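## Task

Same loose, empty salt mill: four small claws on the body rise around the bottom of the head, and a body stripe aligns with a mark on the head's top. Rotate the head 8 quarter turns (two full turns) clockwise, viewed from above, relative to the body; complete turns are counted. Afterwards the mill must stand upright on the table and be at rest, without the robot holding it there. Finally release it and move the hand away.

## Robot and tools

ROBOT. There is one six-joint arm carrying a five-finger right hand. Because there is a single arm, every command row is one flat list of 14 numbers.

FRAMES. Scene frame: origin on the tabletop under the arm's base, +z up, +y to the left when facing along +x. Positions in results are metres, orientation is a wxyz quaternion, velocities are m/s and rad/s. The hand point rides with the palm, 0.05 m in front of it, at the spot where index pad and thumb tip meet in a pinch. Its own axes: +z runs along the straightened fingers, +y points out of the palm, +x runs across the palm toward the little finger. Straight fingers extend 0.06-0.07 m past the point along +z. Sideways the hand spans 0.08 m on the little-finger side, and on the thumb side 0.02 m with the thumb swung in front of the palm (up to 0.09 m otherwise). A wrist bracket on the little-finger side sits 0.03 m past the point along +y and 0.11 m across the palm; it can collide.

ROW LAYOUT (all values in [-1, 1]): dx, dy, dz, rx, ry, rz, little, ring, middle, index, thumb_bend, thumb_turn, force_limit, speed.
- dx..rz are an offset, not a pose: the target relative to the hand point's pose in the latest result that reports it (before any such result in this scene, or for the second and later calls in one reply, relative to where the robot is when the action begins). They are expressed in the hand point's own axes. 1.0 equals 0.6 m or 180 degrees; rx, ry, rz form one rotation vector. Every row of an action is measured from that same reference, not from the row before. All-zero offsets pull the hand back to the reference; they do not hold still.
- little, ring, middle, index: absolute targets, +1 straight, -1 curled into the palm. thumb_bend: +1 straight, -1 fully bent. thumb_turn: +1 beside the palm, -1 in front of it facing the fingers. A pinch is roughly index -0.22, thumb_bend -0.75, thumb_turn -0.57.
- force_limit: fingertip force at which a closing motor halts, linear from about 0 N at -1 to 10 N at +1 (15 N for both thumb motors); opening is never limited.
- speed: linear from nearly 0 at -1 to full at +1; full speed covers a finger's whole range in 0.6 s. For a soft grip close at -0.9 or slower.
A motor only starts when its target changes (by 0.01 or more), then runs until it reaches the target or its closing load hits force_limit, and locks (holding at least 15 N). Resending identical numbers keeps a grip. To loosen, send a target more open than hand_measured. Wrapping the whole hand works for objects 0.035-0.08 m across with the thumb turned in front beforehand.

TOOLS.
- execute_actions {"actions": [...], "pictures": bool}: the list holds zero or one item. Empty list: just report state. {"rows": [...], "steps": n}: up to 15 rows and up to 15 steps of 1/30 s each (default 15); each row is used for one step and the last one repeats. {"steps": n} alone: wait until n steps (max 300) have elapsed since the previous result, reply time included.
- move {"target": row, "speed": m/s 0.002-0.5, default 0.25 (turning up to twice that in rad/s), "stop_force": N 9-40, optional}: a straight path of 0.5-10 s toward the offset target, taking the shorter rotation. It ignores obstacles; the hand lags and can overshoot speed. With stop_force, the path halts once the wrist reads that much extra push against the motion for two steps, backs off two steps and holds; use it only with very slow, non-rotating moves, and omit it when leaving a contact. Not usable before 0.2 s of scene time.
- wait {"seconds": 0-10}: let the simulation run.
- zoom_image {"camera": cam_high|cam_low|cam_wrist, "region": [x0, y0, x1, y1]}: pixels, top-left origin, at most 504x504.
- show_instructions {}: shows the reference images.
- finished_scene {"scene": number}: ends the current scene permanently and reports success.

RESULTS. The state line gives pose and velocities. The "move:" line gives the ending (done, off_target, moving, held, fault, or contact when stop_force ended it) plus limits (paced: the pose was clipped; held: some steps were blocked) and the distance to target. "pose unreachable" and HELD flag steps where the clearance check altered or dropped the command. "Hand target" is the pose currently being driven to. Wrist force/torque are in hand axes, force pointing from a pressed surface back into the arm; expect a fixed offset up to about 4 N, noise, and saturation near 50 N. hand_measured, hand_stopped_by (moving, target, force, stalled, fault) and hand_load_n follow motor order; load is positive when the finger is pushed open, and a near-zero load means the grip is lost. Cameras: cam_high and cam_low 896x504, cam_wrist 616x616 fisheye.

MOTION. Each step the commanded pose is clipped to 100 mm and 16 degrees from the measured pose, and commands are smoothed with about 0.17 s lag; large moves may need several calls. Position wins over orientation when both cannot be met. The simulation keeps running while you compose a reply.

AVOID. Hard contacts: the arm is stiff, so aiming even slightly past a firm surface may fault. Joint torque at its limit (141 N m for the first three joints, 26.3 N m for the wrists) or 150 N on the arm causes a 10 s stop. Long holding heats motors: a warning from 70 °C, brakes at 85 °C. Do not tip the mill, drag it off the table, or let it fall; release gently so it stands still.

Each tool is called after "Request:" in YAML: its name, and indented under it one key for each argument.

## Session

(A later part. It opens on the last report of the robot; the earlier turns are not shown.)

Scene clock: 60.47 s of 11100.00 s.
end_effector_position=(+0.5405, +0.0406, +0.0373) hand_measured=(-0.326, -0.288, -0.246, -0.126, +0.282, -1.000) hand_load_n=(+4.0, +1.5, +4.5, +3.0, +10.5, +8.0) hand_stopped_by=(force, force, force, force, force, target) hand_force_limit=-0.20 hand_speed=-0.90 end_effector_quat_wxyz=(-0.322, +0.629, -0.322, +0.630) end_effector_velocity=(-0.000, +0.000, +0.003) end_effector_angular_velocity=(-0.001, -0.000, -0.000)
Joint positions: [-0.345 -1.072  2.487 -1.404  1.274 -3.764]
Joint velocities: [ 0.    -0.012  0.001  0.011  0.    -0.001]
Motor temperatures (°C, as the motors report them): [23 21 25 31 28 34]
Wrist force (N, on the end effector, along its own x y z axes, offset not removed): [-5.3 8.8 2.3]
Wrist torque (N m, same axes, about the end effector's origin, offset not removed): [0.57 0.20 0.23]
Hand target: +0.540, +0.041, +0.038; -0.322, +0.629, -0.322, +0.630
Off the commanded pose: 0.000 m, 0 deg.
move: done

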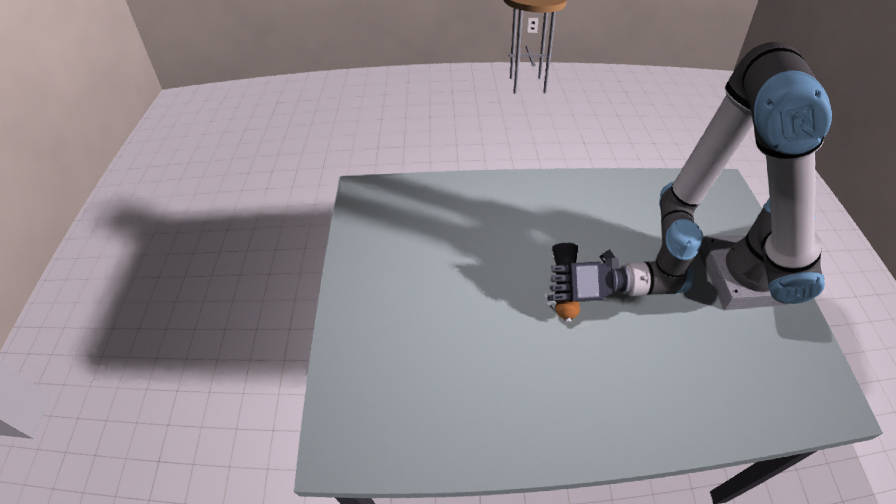

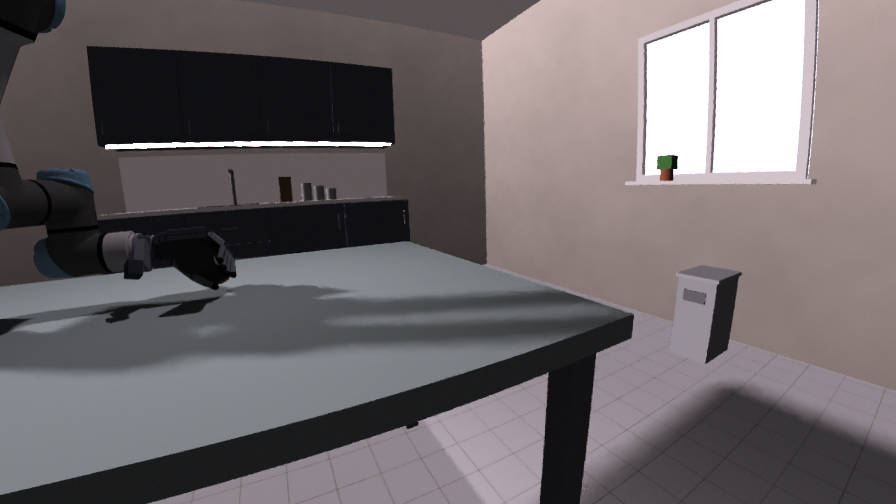

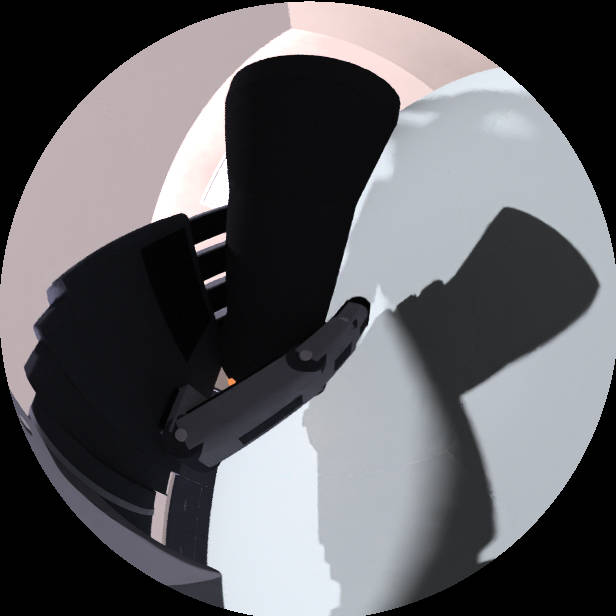

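Request:
move:
  target: [0.105,-0.145,0.05,0,0,0.4,-0.6,-0.6,-1,-1,-1,-1,-0.2,-0.9]
  speed: 0.2

Request:
move:
  target: [0,0,0,0,0,0.24,-0.6,-0.6,-1,-1,-1,-1,-0.2,-0.9]
  speed: 0.2

Scene clock: 65.73 s of 11100.00 s.
end_effector_position=(+0.5702, +0.0403, +0.1446) hand_measured=(-0.326, -0.288, -0.246, -0.126, +0.282, -1.000) hand_load_n=(+5.0, +2.0, +4.5, +2.5, +10.5, +6.5) hand_stopped_by=(force, force, force, force, force, target) hand_force_limit=-0.20 hand_speed=-0.90 end_effector_quat_wxyz=(+0.631, -0.320, +0.630, -0.320) end_effector_velocity=(+0.000, +0.000, +0.001) end_effector_angular_velocity=(+0.020, +0.000, +0.001)
Joint positions: [-0.54  -1.283  2.395 -1.1    1.079 -2.512]
Joint velocities: [-0.001 -0.    -0.001  0.001 -0.002  0.02 ]
Motor temperatures (°C, as the motors report them): [23 21 25 31 28 34]
Wrist force (N, on the end effector, along its own x y z axes, offset not removed): [2.8 8.1 1.5]
Wrist torque (N m, same axes, about the end effector's origin, offset not removed): [0.40 -0.14 0.23]
Hand target: +0.570, +0.040, +0.145; +0.631, -0.320, +0.630, -0.320
Off the commanded pose: 0.000 m, 0 deg.
move: done

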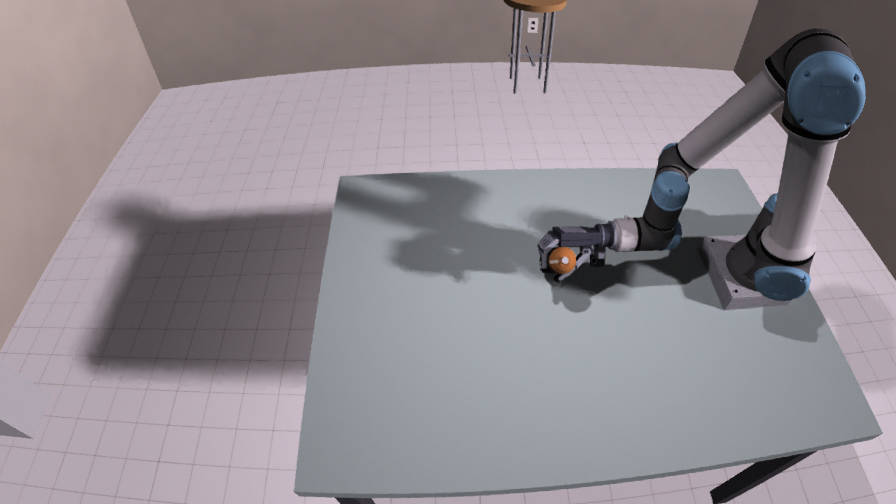

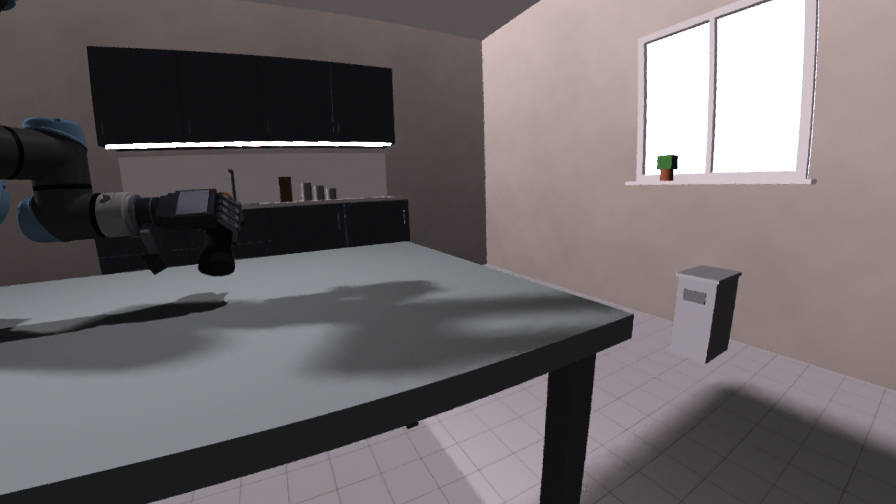

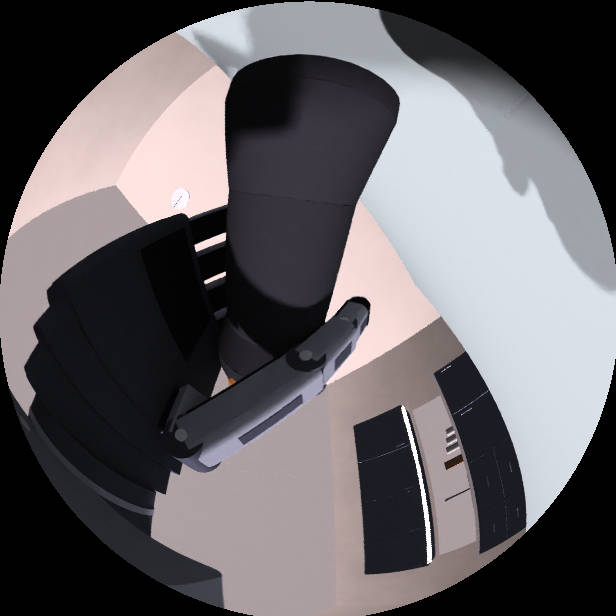

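Scene clock: 68.13 s of 11100.00 s.
end_effector_position=(+0.5702, +0.0403, +0.1445) hand_measured=(-0.326, -0.288, -0.246, -0.126, +0.282, -1.000) hand_load_n=(+5.5, +1.5, +4.5, +2.5, +10.0, +4.0) hand_stopped_by=(force, force, force, force, force, target) hand_force_limit=-0.20 hand_speed=-0.90 end_effector_quat_wxyz=(+0.704, -0.067, +0.704, -0.066) end_effector_velocity=(-0.000, +0.000, -0.000) end_effector_angular_velocity=(+0.015, -0.000, -0.001)
Joint positions: [-0.554 -1.122  2.409 -1.275  1.066 -1.76 ]
Joint velocities: [ 0.001  0.005  0.001 -0.006  0.002  0.015]
Motor temperatures (°C, as the motors report them): [23 21 25 31 28 34]
Wrist force (N, on the end effector, along its own x y z axes, offset not removed): [4.7 3.7 1.1]
Wrist torque (N m, same axes, about the end effector's origin, offset not removed): [0.35 -0.04 -0.08]
Hand target: +0.570, +0.040, +0.145; +0.704, -0.066, +0.704, -0.066
Off the commanded pose: 0.000 m, 0 deg.
move: done

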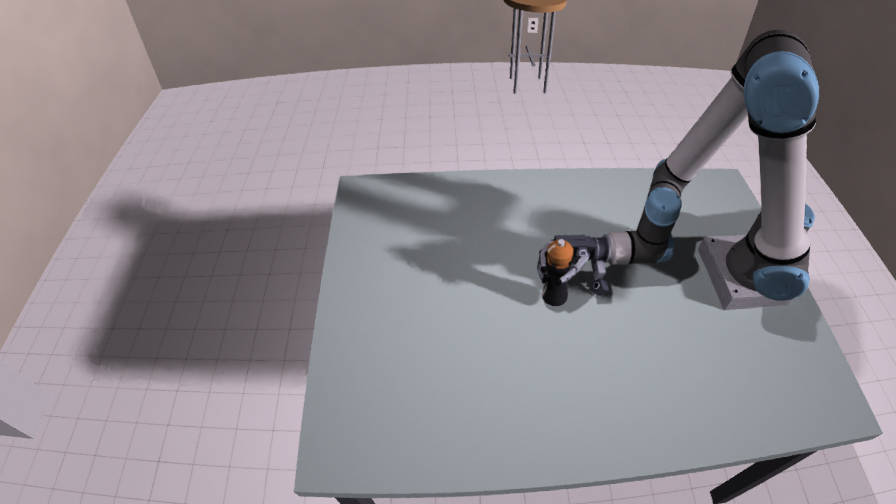

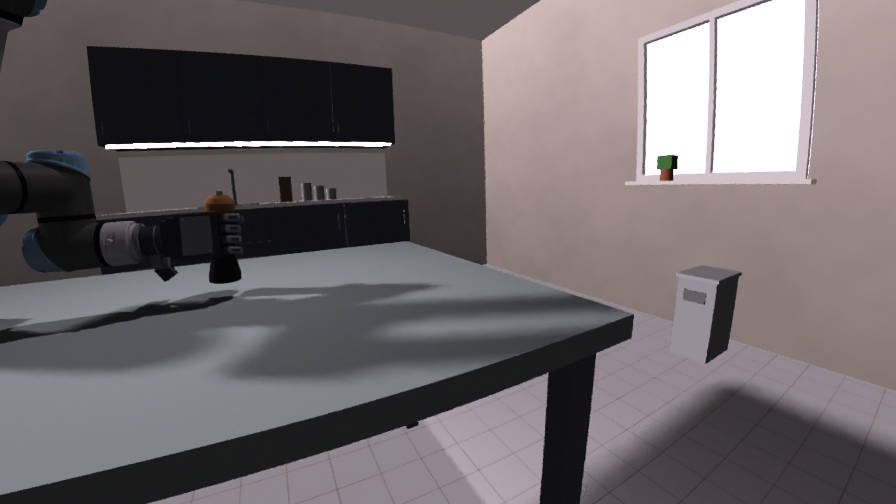

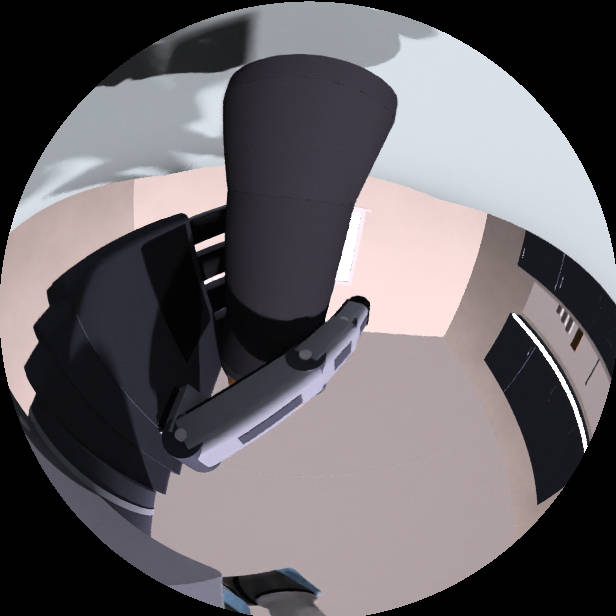

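Request:
zoom_image:
  camera: "cam_high"
  region: [515,225,615,315]

Request:
zoom_image:
  camera: "cam_low"
  region: [150,170,300,310]

Region (515, 225, 615, 315) of cam_high's 896x504 image, scaled by 5.040, with more detail than that image has; it fills the top 454 rows of this view, and the rest is white.

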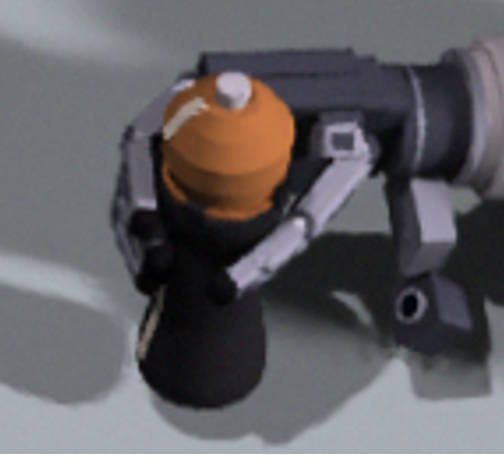

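Region (150, 170, 300, 310) of cam_low's 896x504 image, scaled by 3.360, with more detail than that image has; it fills the top 470 rows of this view, and the rest is white.

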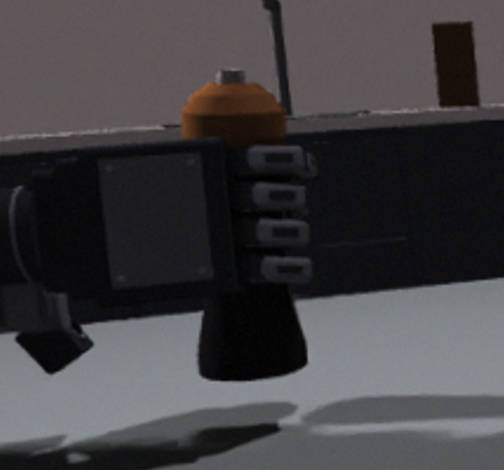

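Request:
move:
  target: [0.015,0.003,0,-0.3,-0.057,0,-0.6,-0.6,-1,-1,-1,-1,-0.2,-0.9]
  speed: 0.2

Request:
zoom_image:
  camera: "cam_high"
  region: [505,215,615,315]

Request:
zoom_image:
  camera: "cam_low"
  region: [130,160,300,310]

Scene clock: 75.37 s of 11100.00 s.
end_effector_position=(+0.5699, +0.0402, +0.1355) hand_measured=(-0.326, -0.288, -0.246, -0.126, +0.282, -1.000) hand_load_n=(+5.5, +1.5, +4.5, +2.5, +10.0, +4.0) hand_stopped_by=(force, force, force, force, force, target) hand_force_limit=-0.20 hand_speed=-0.90 end_effector_quat_wxyz=(+0.655, -0.384, +0.594, +0.265) end_effector_velocity=(+0.000, +0.000, -0.000) end_effector_angular_velocity=(-0.002, -0.002, +0.014)
Joint positions: [-0.706 -0.855  1.835 -1.039 -0.045 -1.689]
Joint velocities: [ 0.003  0.006 -0.015  0.017 -0.012 -0.011]
Motor temperatures (°C, as the motors report them): [23 21 25 31 28 34]
Wrist force (N, on the end effector, along its own x y z axes, offset not removed): [5.5 3.5 3.0]
Wrist torque (N m, same axes, about the end effector's origin, offset not removed): [0.17 -0.20 0.01]
Hand target: +0.570, +0.040, +0.135; +0.655, -0.384, +0.594, +0.266
Off the commanded pose: 0.000 m, 0 deg.
After step 90, 1.30 s passed at rest.
move: done

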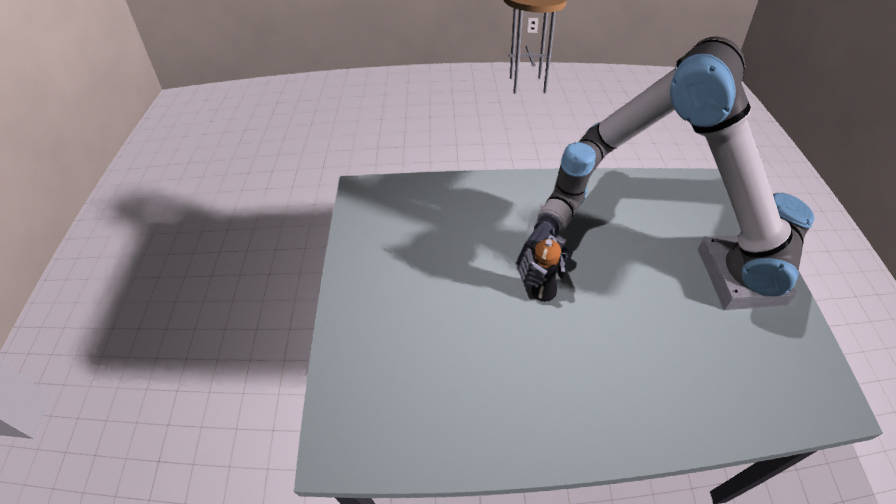

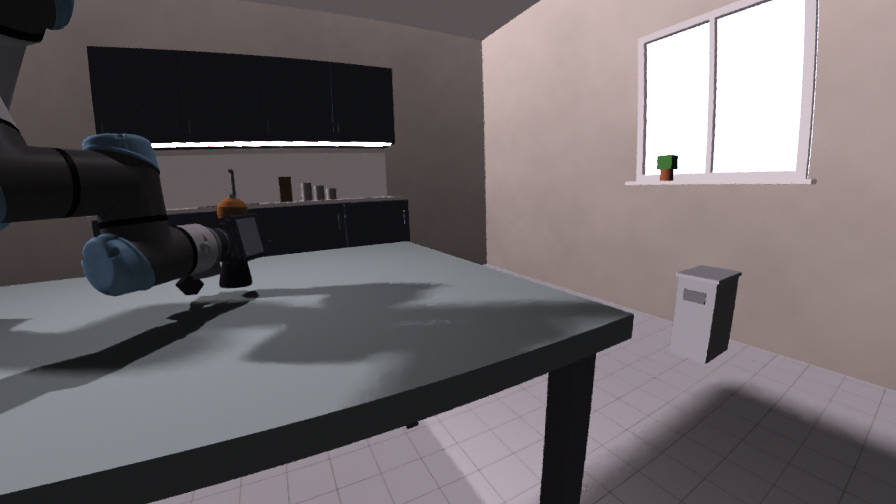

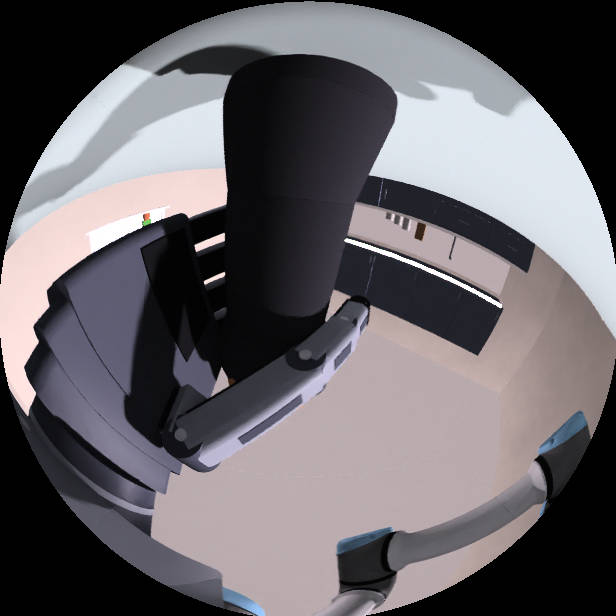

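Region (505, 215, 615, 315) of cam_high's 896x504 image, scaled by 4.582, with more detail than that image has; it fills the top 458 rows of this view, and the rest is white.

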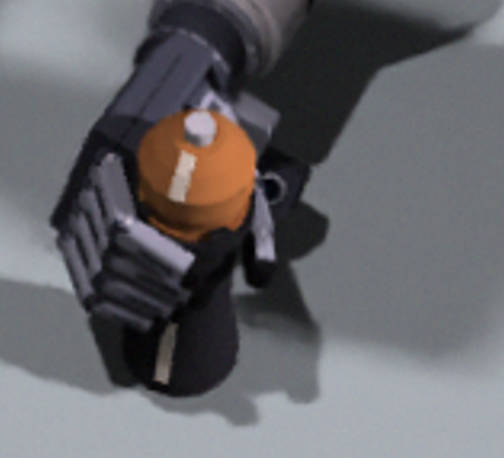

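Region (130, 160, 300, 310) of cam_low's 896x504 image, scaled by 2.965, with more detail than that image has; it fills the top 445 rows of this view, and the rest is white.

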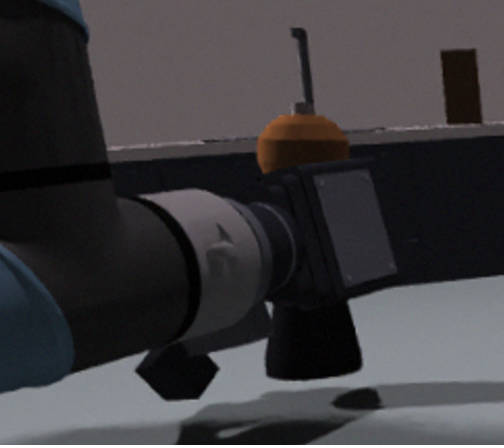

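Request:
move:
  target: [0.035,0.0066,0,0,0,0,-0.6,-0.6,-1,-1,-1,-1,-0.2,-0.9]
  speed: 0.006
  stop_force: 9

Scene clock: 79.97 s of 11100.00 s.
end_effector_position=(+0.5700, +0.0401, +0.1179) hand_measured=(-0.326, -0.288, -0.246, -0.126, +0.282, -1.000) hand_load_n=(+5.0, +1.5, +3.0, +2.5, +9.5, +6.5) hand_stopped_by=(force, force, force, force, force, target) hand_force_limit=-0.20 hand_speed=-0.90 end_effector_quat_wxyz=(+0.655, -0.384, +0.594, +0.265) end_effector_velocity=(+0.000, -0.000, +0.002) end_effector_angular_velocity=(+0.000, +0.000, -0.000)
Joint positions: [-0.706 -0.818  1.832 -1.069 -0.045 -1.693]
Joint velocities: [ 0.    -0.004 -0.001  0.005  0.001  0.   ]
Motor temperatures (°C, as the motors report them): [23 21 25 31 28 34]
Wrist force (N, on the end effector, along its own x y z axes, offset not removed): [-7.9 4.6 2.0]
Wrist torque (N m, same axes, about the end effector's origin, offset not removed): [0.24 0.10 -0.02]
Hand target: +0.570, +0.040, +0.118; +0.655, -0.384, +0.594, +0.265
Off the commanded pose: 0.004 m, 0 deg.
move: contact

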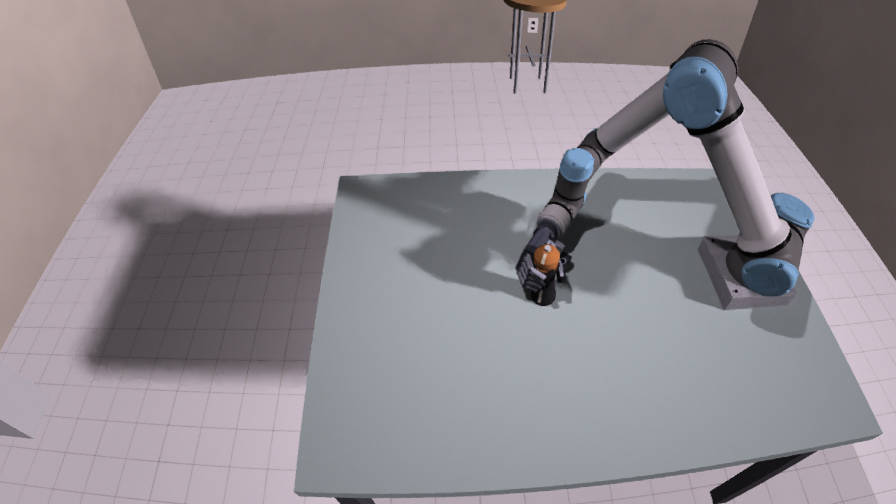

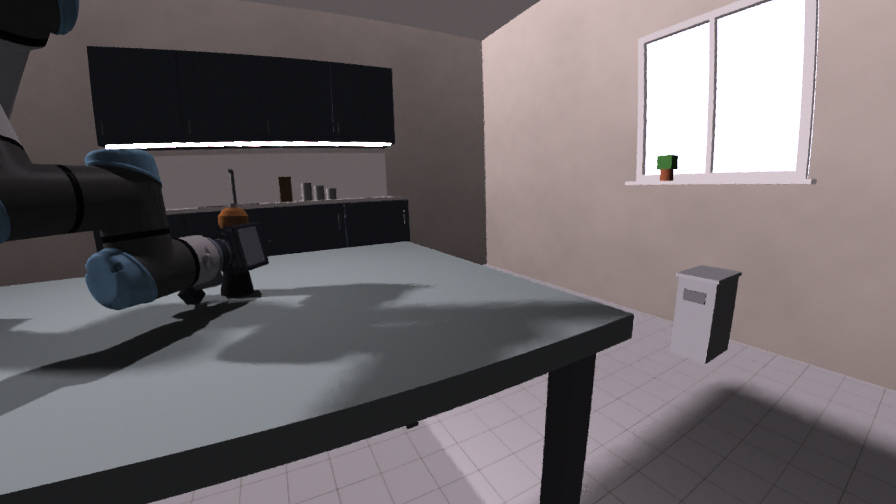

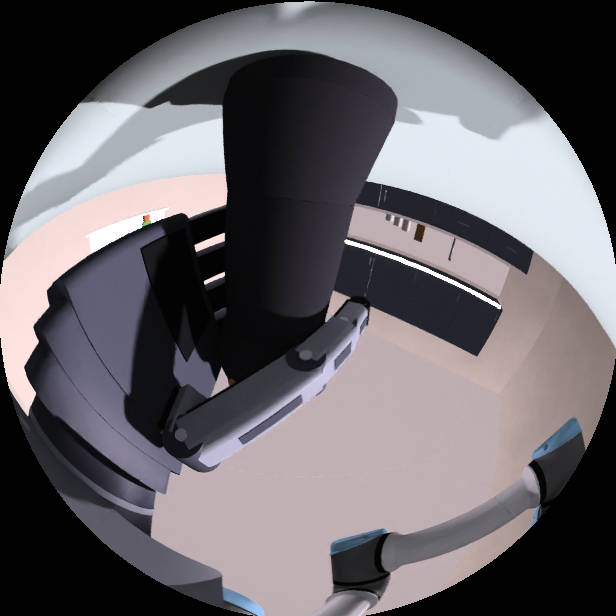

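Torque small → it's the mill touching. Open.

Request:
move:
  target: [0,0,0,0,0,0,1,1,1,1,1,-1,-0.2,-0.7]
  speed: 0.01

Request:
move:
  target: [-0.005,-0.06,-0.1,0,0,0,1,1,1,1,1,-1,-0.2,-0.7]
  speed: 0.05

Scene clock: 83.93 s of 11100.00 s.
end_effector_position=(+0.5700, +0.0401, +0.1179) hand_measured=(+1.000, +1.000, +1.000, +1.000, +1.000, -1.000) hand_load_n=(+0.0, +0.0, +0.0, +0.0, +0.0, -0.5) hand_stopped_by=(target, target, target, target, target, target) hand_force_limit=-0.20 hand_speed=-0.70 end_effector_quat_wxyz=(+0.655, -0.384, +0.594, +0.265) end_effector_velocity=(-0.000, +0.000, -0.000) end_effector_angular_velocity=(+0.000, +0.000, +0.001)
Joint positions: [-0.706 -0.818  1.832 -1.069 -0.045 -1.693]
Joint velocities: [-0.     0.001  0.    -0.001 -0.001  0.   ]
Motor temperatures (°C, as the motors report them): [23 21 25 31 28 34]
Wrist force (N, on the end effector, along its own x y z axes, offset not removed): [0.2 4.8 1.6]
Wrist torque (N m, same axes, about the end effector's origin, offset not removed): [0.49 -0.15 -0.05]
Hand target: +0.570, +0.040, +0.118; +0.655, -0.384, +0.594, +0.265
Off the commanded pose: 0.000 m, 0 deg.
move: done

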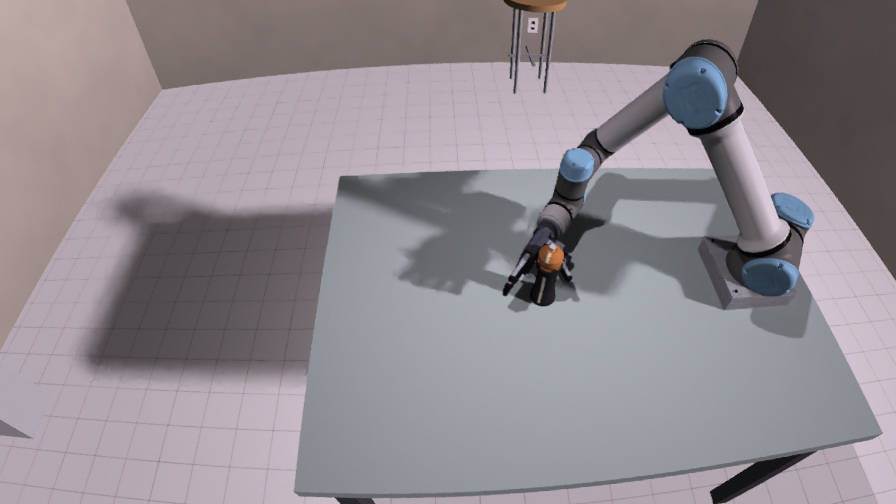

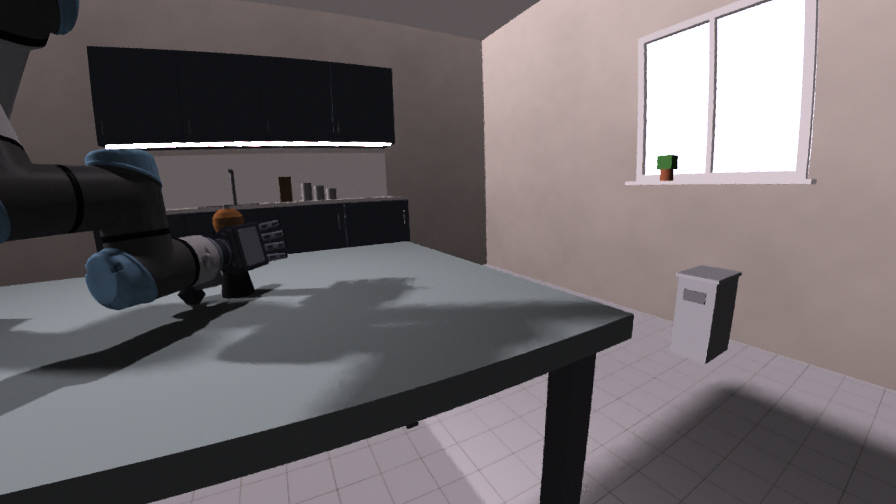

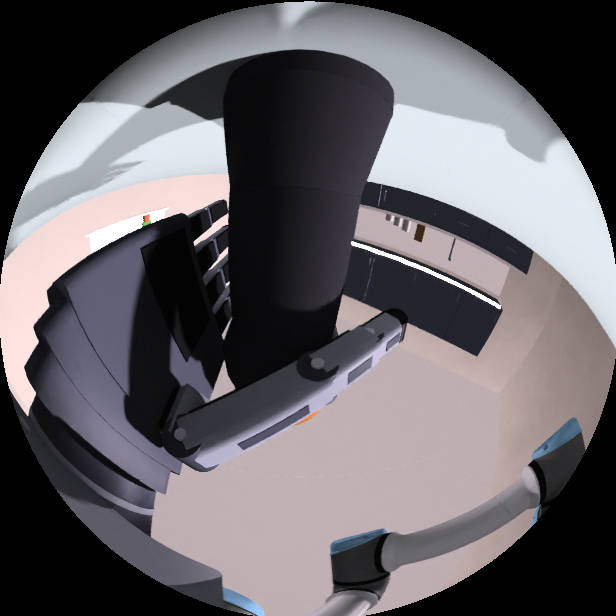

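Scene clock: 85.77 s of 11100.00 s.
end_effector_position=(+0.5639, -0.0286, +0.1276) hand_measured=(+1.000, +1.000, +1.000, +1.000, +1.000, -1.000) hand_load_n=(+0.0, +0.0, +0.0, +0.0, +0.0, +0.0) hand_stopped_by=(target, target, target, target, target, target) hand_force_limit=-0.20 hand_speed=-0.70 end_effector_quat_wxyz=(+0.655, -0.384, +0.594, +0.265) end_effector_velocity=(-0.000, -0.002, +0.000) end_effector_angular_velocity=(+0.002, -0.000, +0.000)
Joint positions: [-0.815 -0.798  1.74  -0.96  -0.154 -1.731]
Joint velocities: [-0.003  0.003 -0.006  0.015 -0.004 -0.01 ]
Motor temperatures (°C, as the motors report them): [23 21 25 31 28 34]
Wrist force (N, on the end effector, along its own x y z axes, offset not removed): [-2.1 3.1 1.7]
Wrist torque (N m, same axes, about the end effector's origin, offset not removed): [0.42 0.25 -0.10]
Hand target: +0.564, -0.029, +0.128; +0.655, -0.384, +0.594, +0.265
Off the commanded pose: 0.000 m, 0 deg.
move: done

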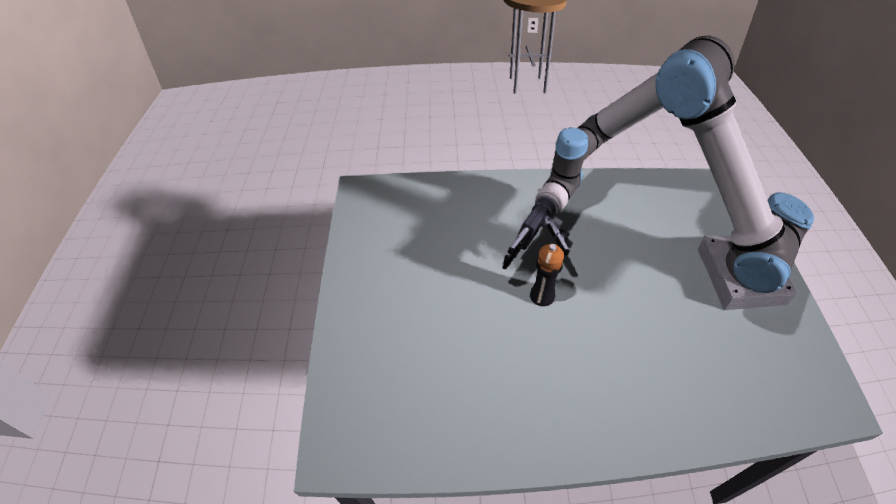

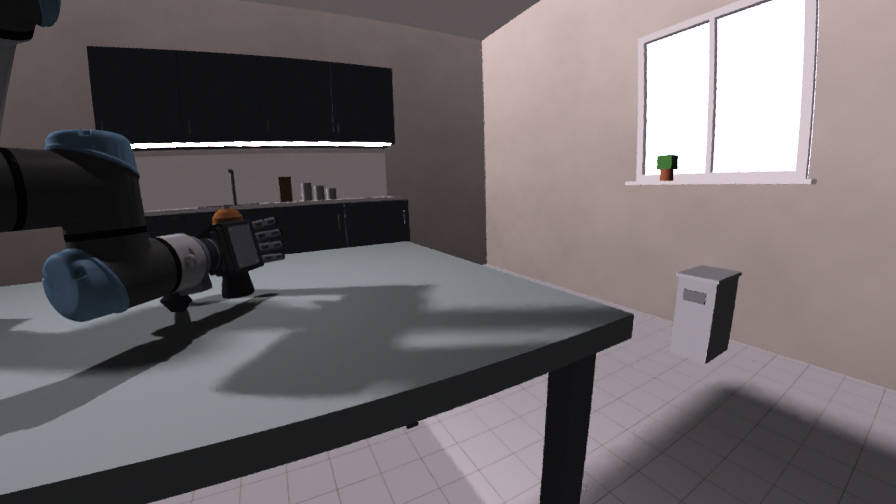

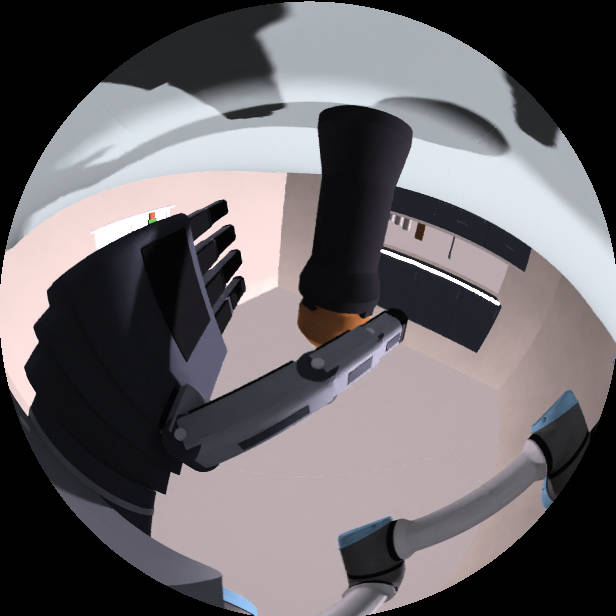

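Request:
move:
  target: [-0.12,-0.1,-0.17,0,0,0,1,1,1,1,1,-1,-0.2,-0.7]
  speed: 0.2

Request:
zoom_image:
  camera: "cam_high"
  region: [505,230,595,315]

Scene clock: 88.53 s of 11100.00 s.
end_effector_position=(+0.5423, -0.1379, +0.2095) hand_measured=(+1.000, +1.000, +1.000, +1.000, +1.000, -1.000) hand_load_n=(+0.0, +0.0, +0.0, +0.0, +0.0, +0.0) hand_stopped_by=(target, target, target, target, target, target) hand_force_limit=-0.20 hand_speed=-0.70 end_effector_quat_wxyz=(+0.655, -0.384, +0.594, +0.265) end_effector_velocity=(-0.000, -0.003, +0.001) end_effector_angular_velocity=(+0.001, -0.003, -0.001)
Joint positions: [-0.975 -0.862  1.567 -0.714 -0.313 -1.739]
Joint velocities: [-0.003  0.003 -0.009  0.014 -0.002 -0.01 ]
Motor temperatures (°C, as the motors report them): [23 21 25 31 28 34]
Wrist force (N, on the end effector, along its own x y z axes, offset not removed): [-1.4 2.2 2.8]
Wrist torque (N m, same axes, about the end effector's origin, offset not removed): [0.24 0.04 -0.16]
Hand target: +0.542, -0.138, +0.210; +0.655, -0.384, +0.594, +0.265
Off the commanded pose: 0.000 m, 0 deg.
move: done

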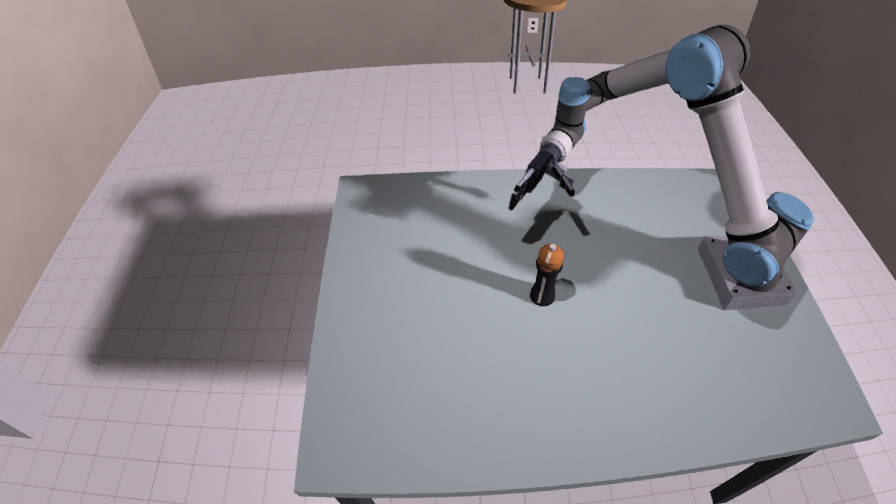

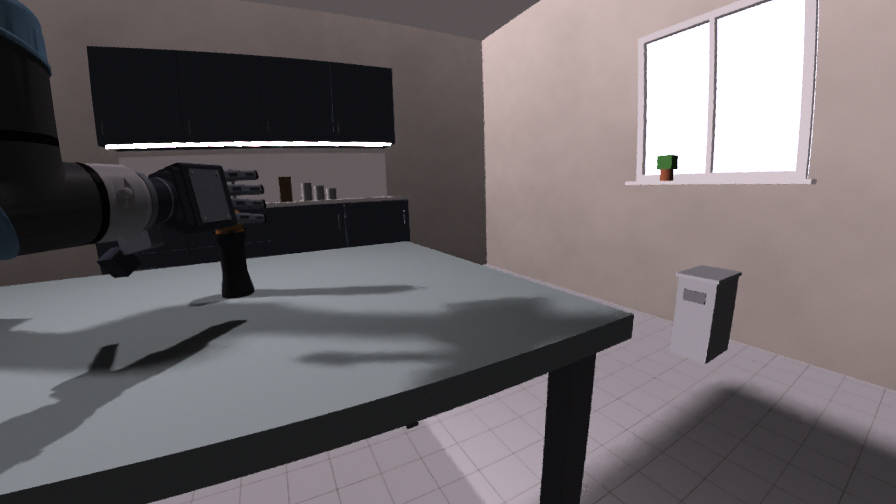

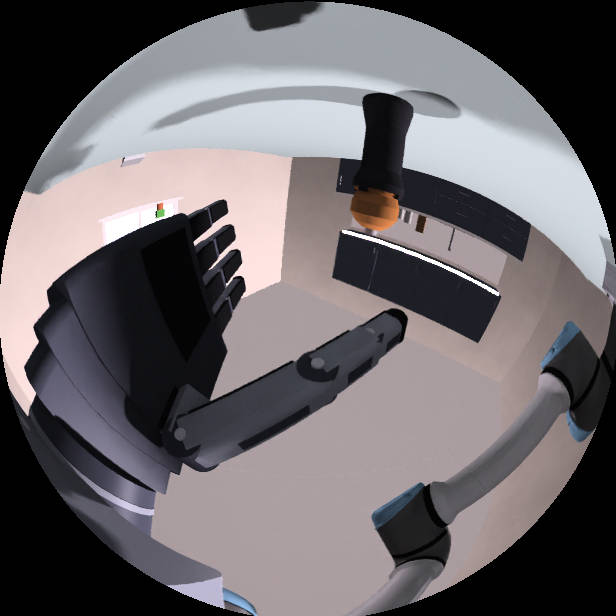

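Region (505, 230, 595, 315) of cam_high's 896x504 image, scaled by 5.600, with more detail than that image has.

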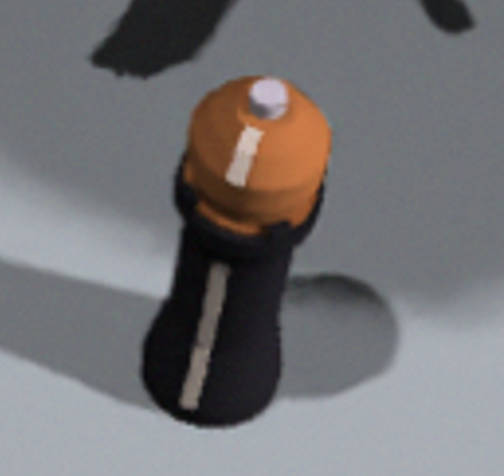

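Request:
finished_scene:
  scene: 2

The scene is finished: the task was done.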